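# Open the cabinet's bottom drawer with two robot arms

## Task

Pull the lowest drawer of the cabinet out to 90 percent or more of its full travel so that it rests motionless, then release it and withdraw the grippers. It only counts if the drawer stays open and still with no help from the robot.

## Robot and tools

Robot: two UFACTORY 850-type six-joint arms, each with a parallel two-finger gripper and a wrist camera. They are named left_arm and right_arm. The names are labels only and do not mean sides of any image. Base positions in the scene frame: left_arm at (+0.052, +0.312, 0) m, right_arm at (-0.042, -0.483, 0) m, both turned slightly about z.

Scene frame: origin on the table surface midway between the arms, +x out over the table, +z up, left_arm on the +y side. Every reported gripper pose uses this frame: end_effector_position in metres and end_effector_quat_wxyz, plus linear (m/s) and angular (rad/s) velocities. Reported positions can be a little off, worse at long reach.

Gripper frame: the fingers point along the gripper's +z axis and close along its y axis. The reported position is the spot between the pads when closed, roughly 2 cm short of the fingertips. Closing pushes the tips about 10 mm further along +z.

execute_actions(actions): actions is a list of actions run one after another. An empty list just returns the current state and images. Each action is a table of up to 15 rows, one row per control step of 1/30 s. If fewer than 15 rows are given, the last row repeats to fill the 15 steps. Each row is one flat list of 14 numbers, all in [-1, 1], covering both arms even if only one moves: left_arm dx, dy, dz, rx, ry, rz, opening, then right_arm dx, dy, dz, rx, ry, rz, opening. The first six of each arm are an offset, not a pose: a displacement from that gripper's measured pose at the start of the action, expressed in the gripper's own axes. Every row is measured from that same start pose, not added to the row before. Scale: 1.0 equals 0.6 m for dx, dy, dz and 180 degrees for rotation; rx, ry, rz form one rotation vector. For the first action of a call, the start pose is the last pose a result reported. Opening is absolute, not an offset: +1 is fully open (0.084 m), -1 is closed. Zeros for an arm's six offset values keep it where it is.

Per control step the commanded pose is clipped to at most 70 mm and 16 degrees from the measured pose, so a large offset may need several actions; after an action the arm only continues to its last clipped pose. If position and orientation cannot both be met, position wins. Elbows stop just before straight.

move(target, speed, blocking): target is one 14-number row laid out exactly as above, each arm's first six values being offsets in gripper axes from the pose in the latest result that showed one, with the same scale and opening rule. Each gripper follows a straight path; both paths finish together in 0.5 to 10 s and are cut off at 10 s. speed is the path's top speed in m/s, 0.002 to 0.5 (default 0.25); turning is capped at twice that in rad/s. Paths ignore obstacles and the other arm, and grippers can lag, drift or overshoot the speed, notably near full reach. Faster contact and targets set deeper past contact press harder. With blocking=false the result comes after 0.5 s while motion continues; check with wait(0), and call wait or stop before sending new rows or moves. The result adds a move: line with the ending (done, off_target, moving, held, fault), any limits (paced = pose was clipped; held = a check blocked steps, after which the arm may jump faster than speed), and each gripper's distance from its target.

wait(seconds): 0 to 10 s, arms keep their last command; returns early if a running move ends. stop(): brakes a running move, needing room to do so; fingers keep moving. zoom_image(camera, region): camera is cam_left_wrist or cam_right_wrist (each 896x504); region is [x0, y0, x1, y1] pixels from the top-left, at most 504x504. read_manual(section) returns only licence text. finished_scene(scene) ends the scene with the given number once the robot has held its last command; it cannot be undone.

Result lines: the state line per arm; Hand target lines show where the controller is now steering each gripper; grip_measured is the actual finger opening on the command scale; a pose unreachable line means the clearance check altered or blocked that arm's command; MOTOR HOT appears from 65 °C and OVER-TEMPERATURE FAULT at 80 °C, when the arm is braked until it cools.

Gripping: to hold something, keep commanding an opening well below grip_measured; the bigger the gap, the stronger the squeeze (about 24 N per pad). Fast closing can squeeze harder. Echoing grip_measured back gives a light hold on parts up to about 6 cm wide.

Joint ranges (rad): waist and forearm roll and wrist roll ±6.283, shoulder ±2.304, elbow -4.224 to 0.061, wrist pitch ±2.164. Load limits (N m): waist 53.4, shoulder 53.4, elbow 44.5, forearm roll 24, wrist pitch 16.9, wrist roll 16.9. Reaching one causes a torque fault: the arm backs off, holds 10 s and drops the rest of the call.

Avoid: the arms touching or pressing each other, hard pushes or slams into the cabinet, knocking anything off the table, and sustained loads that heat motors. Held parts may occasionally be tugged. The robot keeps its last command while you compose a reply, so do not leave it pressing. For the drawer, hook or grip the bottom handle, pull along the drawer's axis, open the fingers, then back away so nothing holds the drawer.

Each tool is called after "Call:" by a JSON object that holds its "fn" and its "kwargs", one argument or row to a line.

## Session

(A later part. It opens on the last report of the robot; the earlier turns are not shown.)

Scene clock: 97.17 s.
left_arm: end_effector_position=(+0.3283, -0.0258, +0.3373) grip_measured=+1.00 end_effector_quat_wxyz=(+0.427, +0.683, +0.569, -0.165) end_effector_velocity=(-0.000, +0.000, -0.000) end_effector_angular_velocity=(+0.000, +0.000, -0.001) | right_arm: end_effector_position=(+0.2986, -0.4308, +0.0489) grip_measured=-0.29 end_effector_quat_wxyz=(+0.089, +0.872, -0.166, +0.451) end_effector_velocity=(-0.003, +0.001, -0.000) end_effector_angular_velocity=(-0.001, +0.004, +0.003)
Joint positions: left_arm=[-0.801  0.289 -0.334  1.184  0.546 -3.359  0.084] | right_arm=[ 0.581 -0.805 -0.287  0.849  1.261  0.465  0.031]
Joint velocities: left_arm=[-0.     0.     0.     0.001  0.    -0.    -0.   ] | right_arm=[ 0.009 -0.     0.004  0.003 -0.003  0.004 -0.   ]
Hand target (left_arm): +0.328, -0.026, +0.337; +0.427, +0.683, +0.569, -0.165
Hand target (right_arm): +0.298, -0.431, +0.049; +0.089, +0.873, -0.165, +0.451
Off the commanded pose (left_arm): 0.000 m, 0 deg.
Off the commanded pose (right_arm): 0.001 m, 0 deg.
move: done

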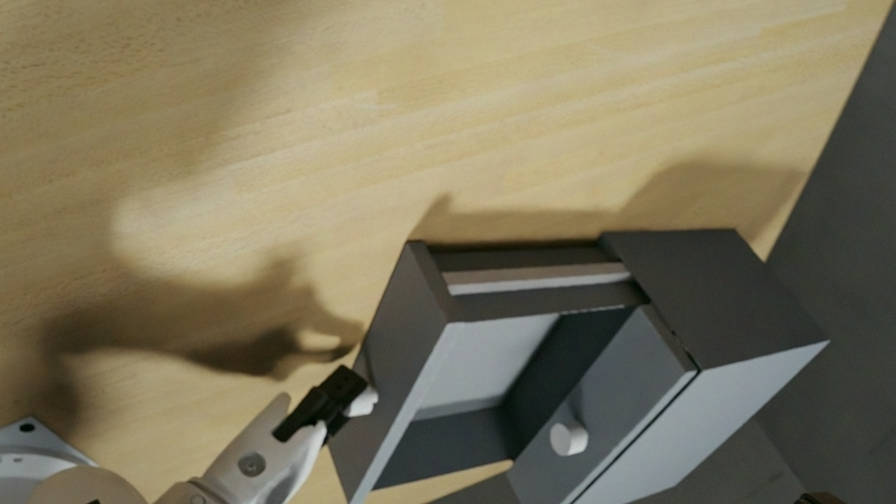

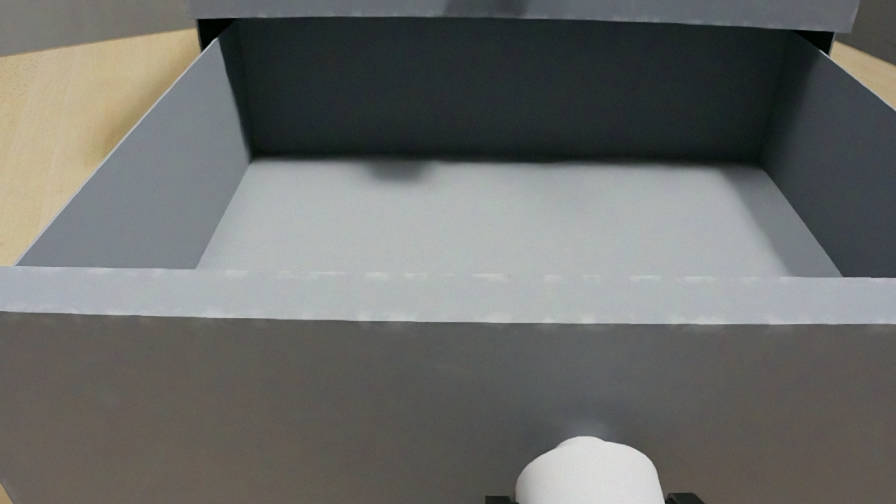

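Call:
{"fn": "move", "kwargs": {
  "target": [0,0,0,0,0,0,1, 0,0,0.001,0,0,0,0.6]
}}

Call:
{"fn": "move", "kwargs": {
  "target": [0,0,0,0,0,0,1, 0,0,-0.075,0,0,0,0.6],
  "speed": 0.12
}}

Call:
{"fn": "move", "kwargs": {
  "target": [0.05,0,-0.05,0,0,0,1, 0.27,0,-0.2,0,0,0,0.6],
  "speed": 0.3
}}

Scene clock: 103.17 s.
left_arm: end_effector_position=(+0.3283, -0.0258, +0.3373) grip_measured=+1.00 end_effector_quat_wxyz=(+0.427, +0.683, +0.569, -0.165) end_effector_velocity=(-0.000, +0.000, -0.001) end_effector_angular_velocity=(+0.000, +0.001, -0.000) | right_arm: end_effector_position=(+0.2990, -0.4310, +0.0485) grip_measured=+0.59 end_effector_quat_wxyz=(+0.089, +0.872, -0.166, +0.451) end_effector_velocity=(+0.001, +0.000, +0.000) end_effector_angular_velocity=(+0.001, -0.003, +0.000)
Joint positions: left_arm=[-0.801  0.289 -0.334  1.184  0.546 -3.359  0.084] | right_arm=[ 0.579 -0.807 -0.288  0.847  1.262  0.465  0.069]
Joint velocities: left_arm=[-0.     0.     0.001 -0.     0.     0.     0.   ] | right_arm=[-0.001  0.    -0.002 -0.001  0.002 -0.001 -0.   ]
Hand target (left_arm): +0.328, -0.026, +0.337; +0.427, +0.683, +0.569, -0.165
Hand target (right_arm): +0.299, -0.431, +0.049; +0.089, +0.872, -0.166, +0.451
Off the commanded pose (left_arm): 0.000 m, 0 deg.
Off the commanded pose (right_arm): 0.000 m, 0 deg.
move: done

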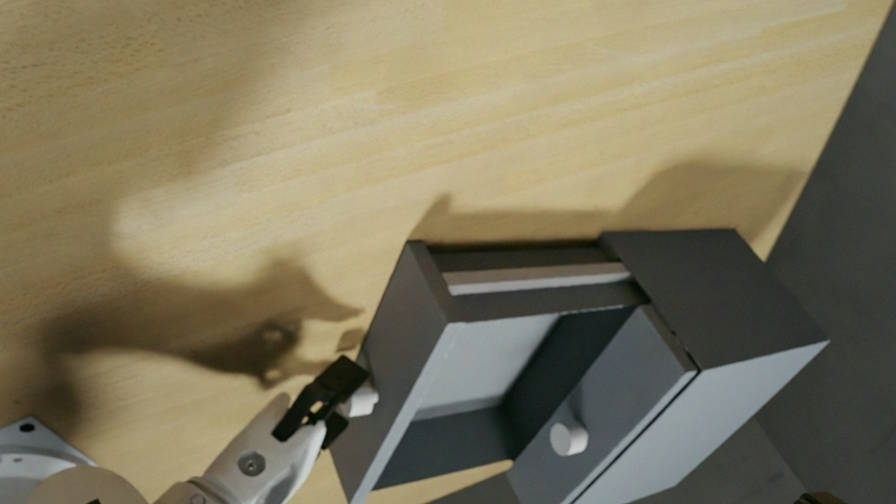

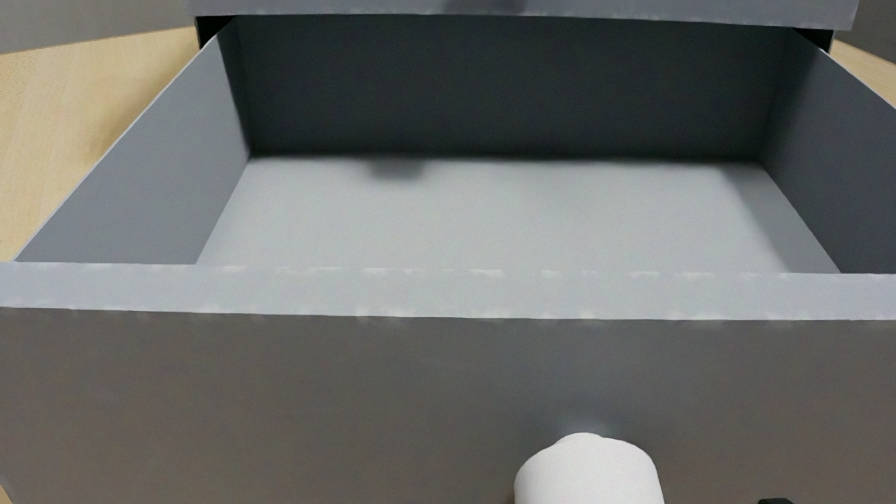

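Scene clock: 104.10 s.
left_arm: end_effector_position=(+0.3283, -0.0258, +0.3373) grip_measured=+1.00 end_effector_quat_wxyz=(+0.427, +0.683, +0.569, -0.165) end_effector_velocity=(-0.000, -0.000, +0.000) end_effector_angular_velocity=(-0.000, -0.000, -0.000) | right_arm: end_effector_position=(+0.2651, -0.4175, +0.0743) grip_measured=+0.59 end_effector_quat_wxyz=(+0.089, +0.872, -0.166, +0.451) end_effector_velocity=(-0.002, +0.000, +0.001) end_effector_angular_velocity=(-0.002, +0.002, -0.001)
Joint positions: left_arm=[-0.801  0.289 -0.334  1.184  0.546 -3.359  0.084] | right_arm=[ 0.751 -0.701 -0.216  0.989  1.176  0.49   0.069]
Joint velocities: left_arm=[-0. -0. -0. -0.  0.  0.  0.] | right_arm=[ 0.01   0.005  0.003  0.01  -0.007 -0.002 -0.   ]
Hand target (left_arm): +0.328, -0.026, +0.337; +0.427, +0.683, +0.569, -0.165
Hand target (right_arm): +0.265, -0.417, +0.074; +0.089, +0.872, -0.166, +0.451
Off the commanded pose (left_arm): 0.000 m, 0 deg.
Off the commanded pose (right_arm): 0.000 m, 0 deg.
move: done

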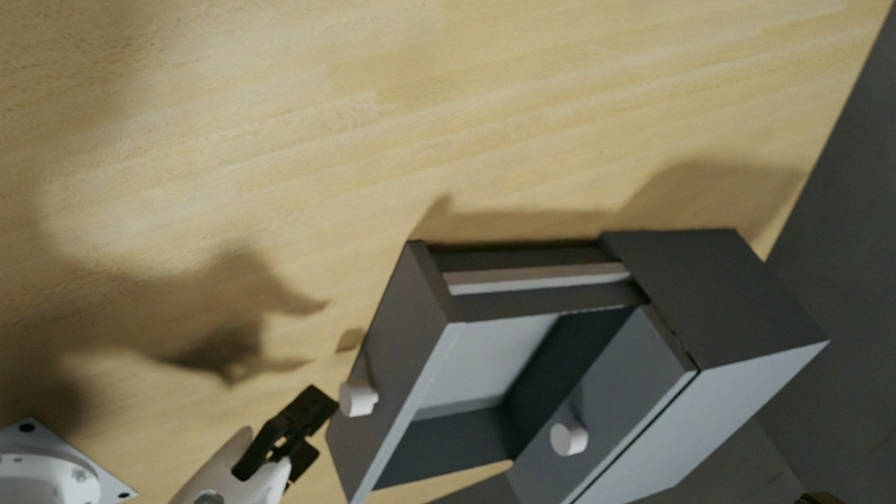

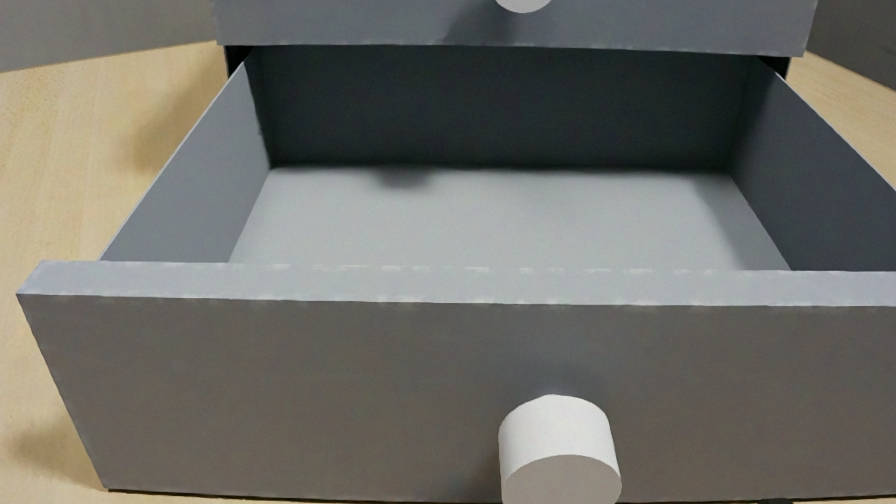

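Scene clock: 105.63 s.
left_arm: end_effector_position=(+0.3295, +0.0165, +0.3334) grip_measured=+1.00 end_effector_quat_wxyz=(+0.428, +0.682, +0.569, -0.165) end_effector_velocity=(-0.000, +0.000, -0.000) end_effector_angular_velocity=(+0.000, +0.000, -0.001) | right_arm: end_effector_position=(+0.2610, -0.4148, +0.2750) grip_measured=+0.59 end_effector_quat_wxyz=(+0.088, +0.873, -0.165, +0.451) end_effector_velocity=(-0.001, -0.000, +0.002) end_effector_angular_velocity=(-0.003, +0.012, -0.002)
Joint positions: left_arm=[-0.652  0.352 -0.281  1.357  0.626 -3.423  0.084] | right_arm=[ 0.776  0.377 -0.098  1.622  0.891 -0.598  0.069]
Joint velocities: left_arm=[ 0.     0.     0.     0.001  0.    -0.     0.   ] | right_arm=[-0.001  0.013 -0.005  0.028 -0.005 -0.037  0.   ]
Hand target (left_arm): +0.330, +0.017, +0.333; +0.428, +0.682, +0.569, -0.165
Hand target (right_arm): +0.261, -0.415, +0.275; +0.088, +0.873, -0.166, +0.451
Off the commanded pose (left_arm): 0.000 m, 0 deg.
Off the commanded pose (right_arm): 0.001 m, 0 deg.
move: done; limits=paced

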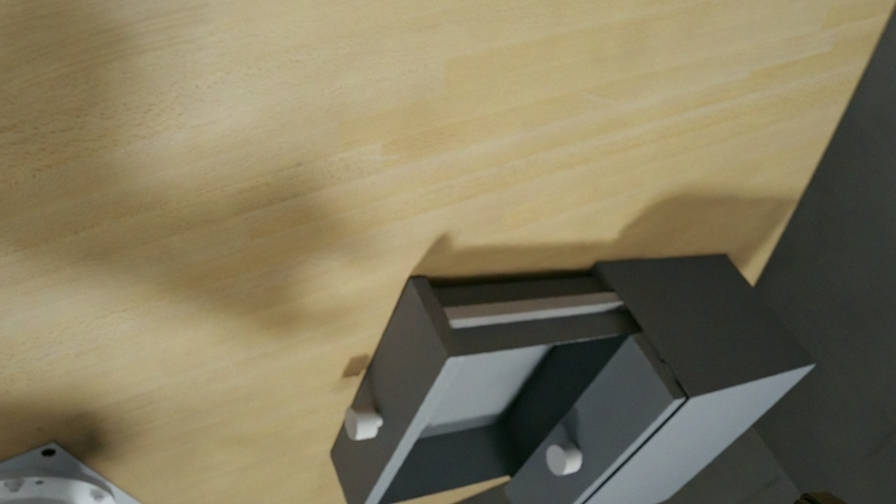

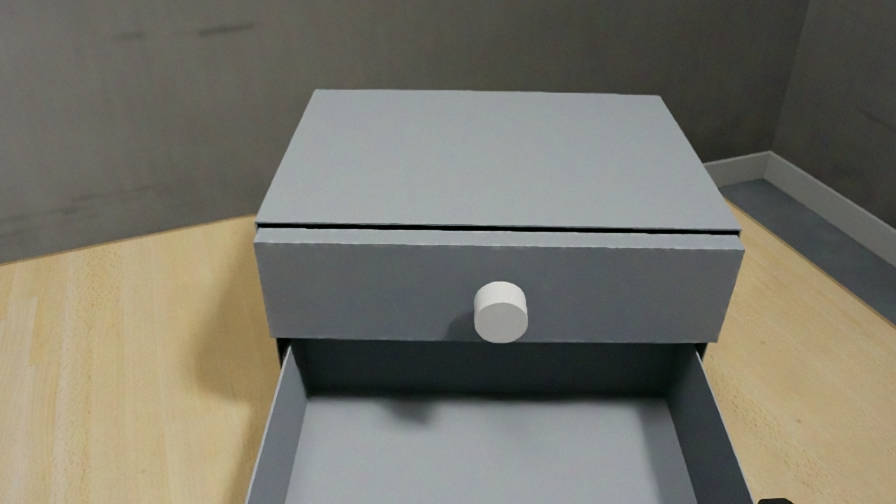

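Call:
{"fn": "finished_scene", "kwargs": {
  "scene": 1
}}

The scene is finished: the task was done.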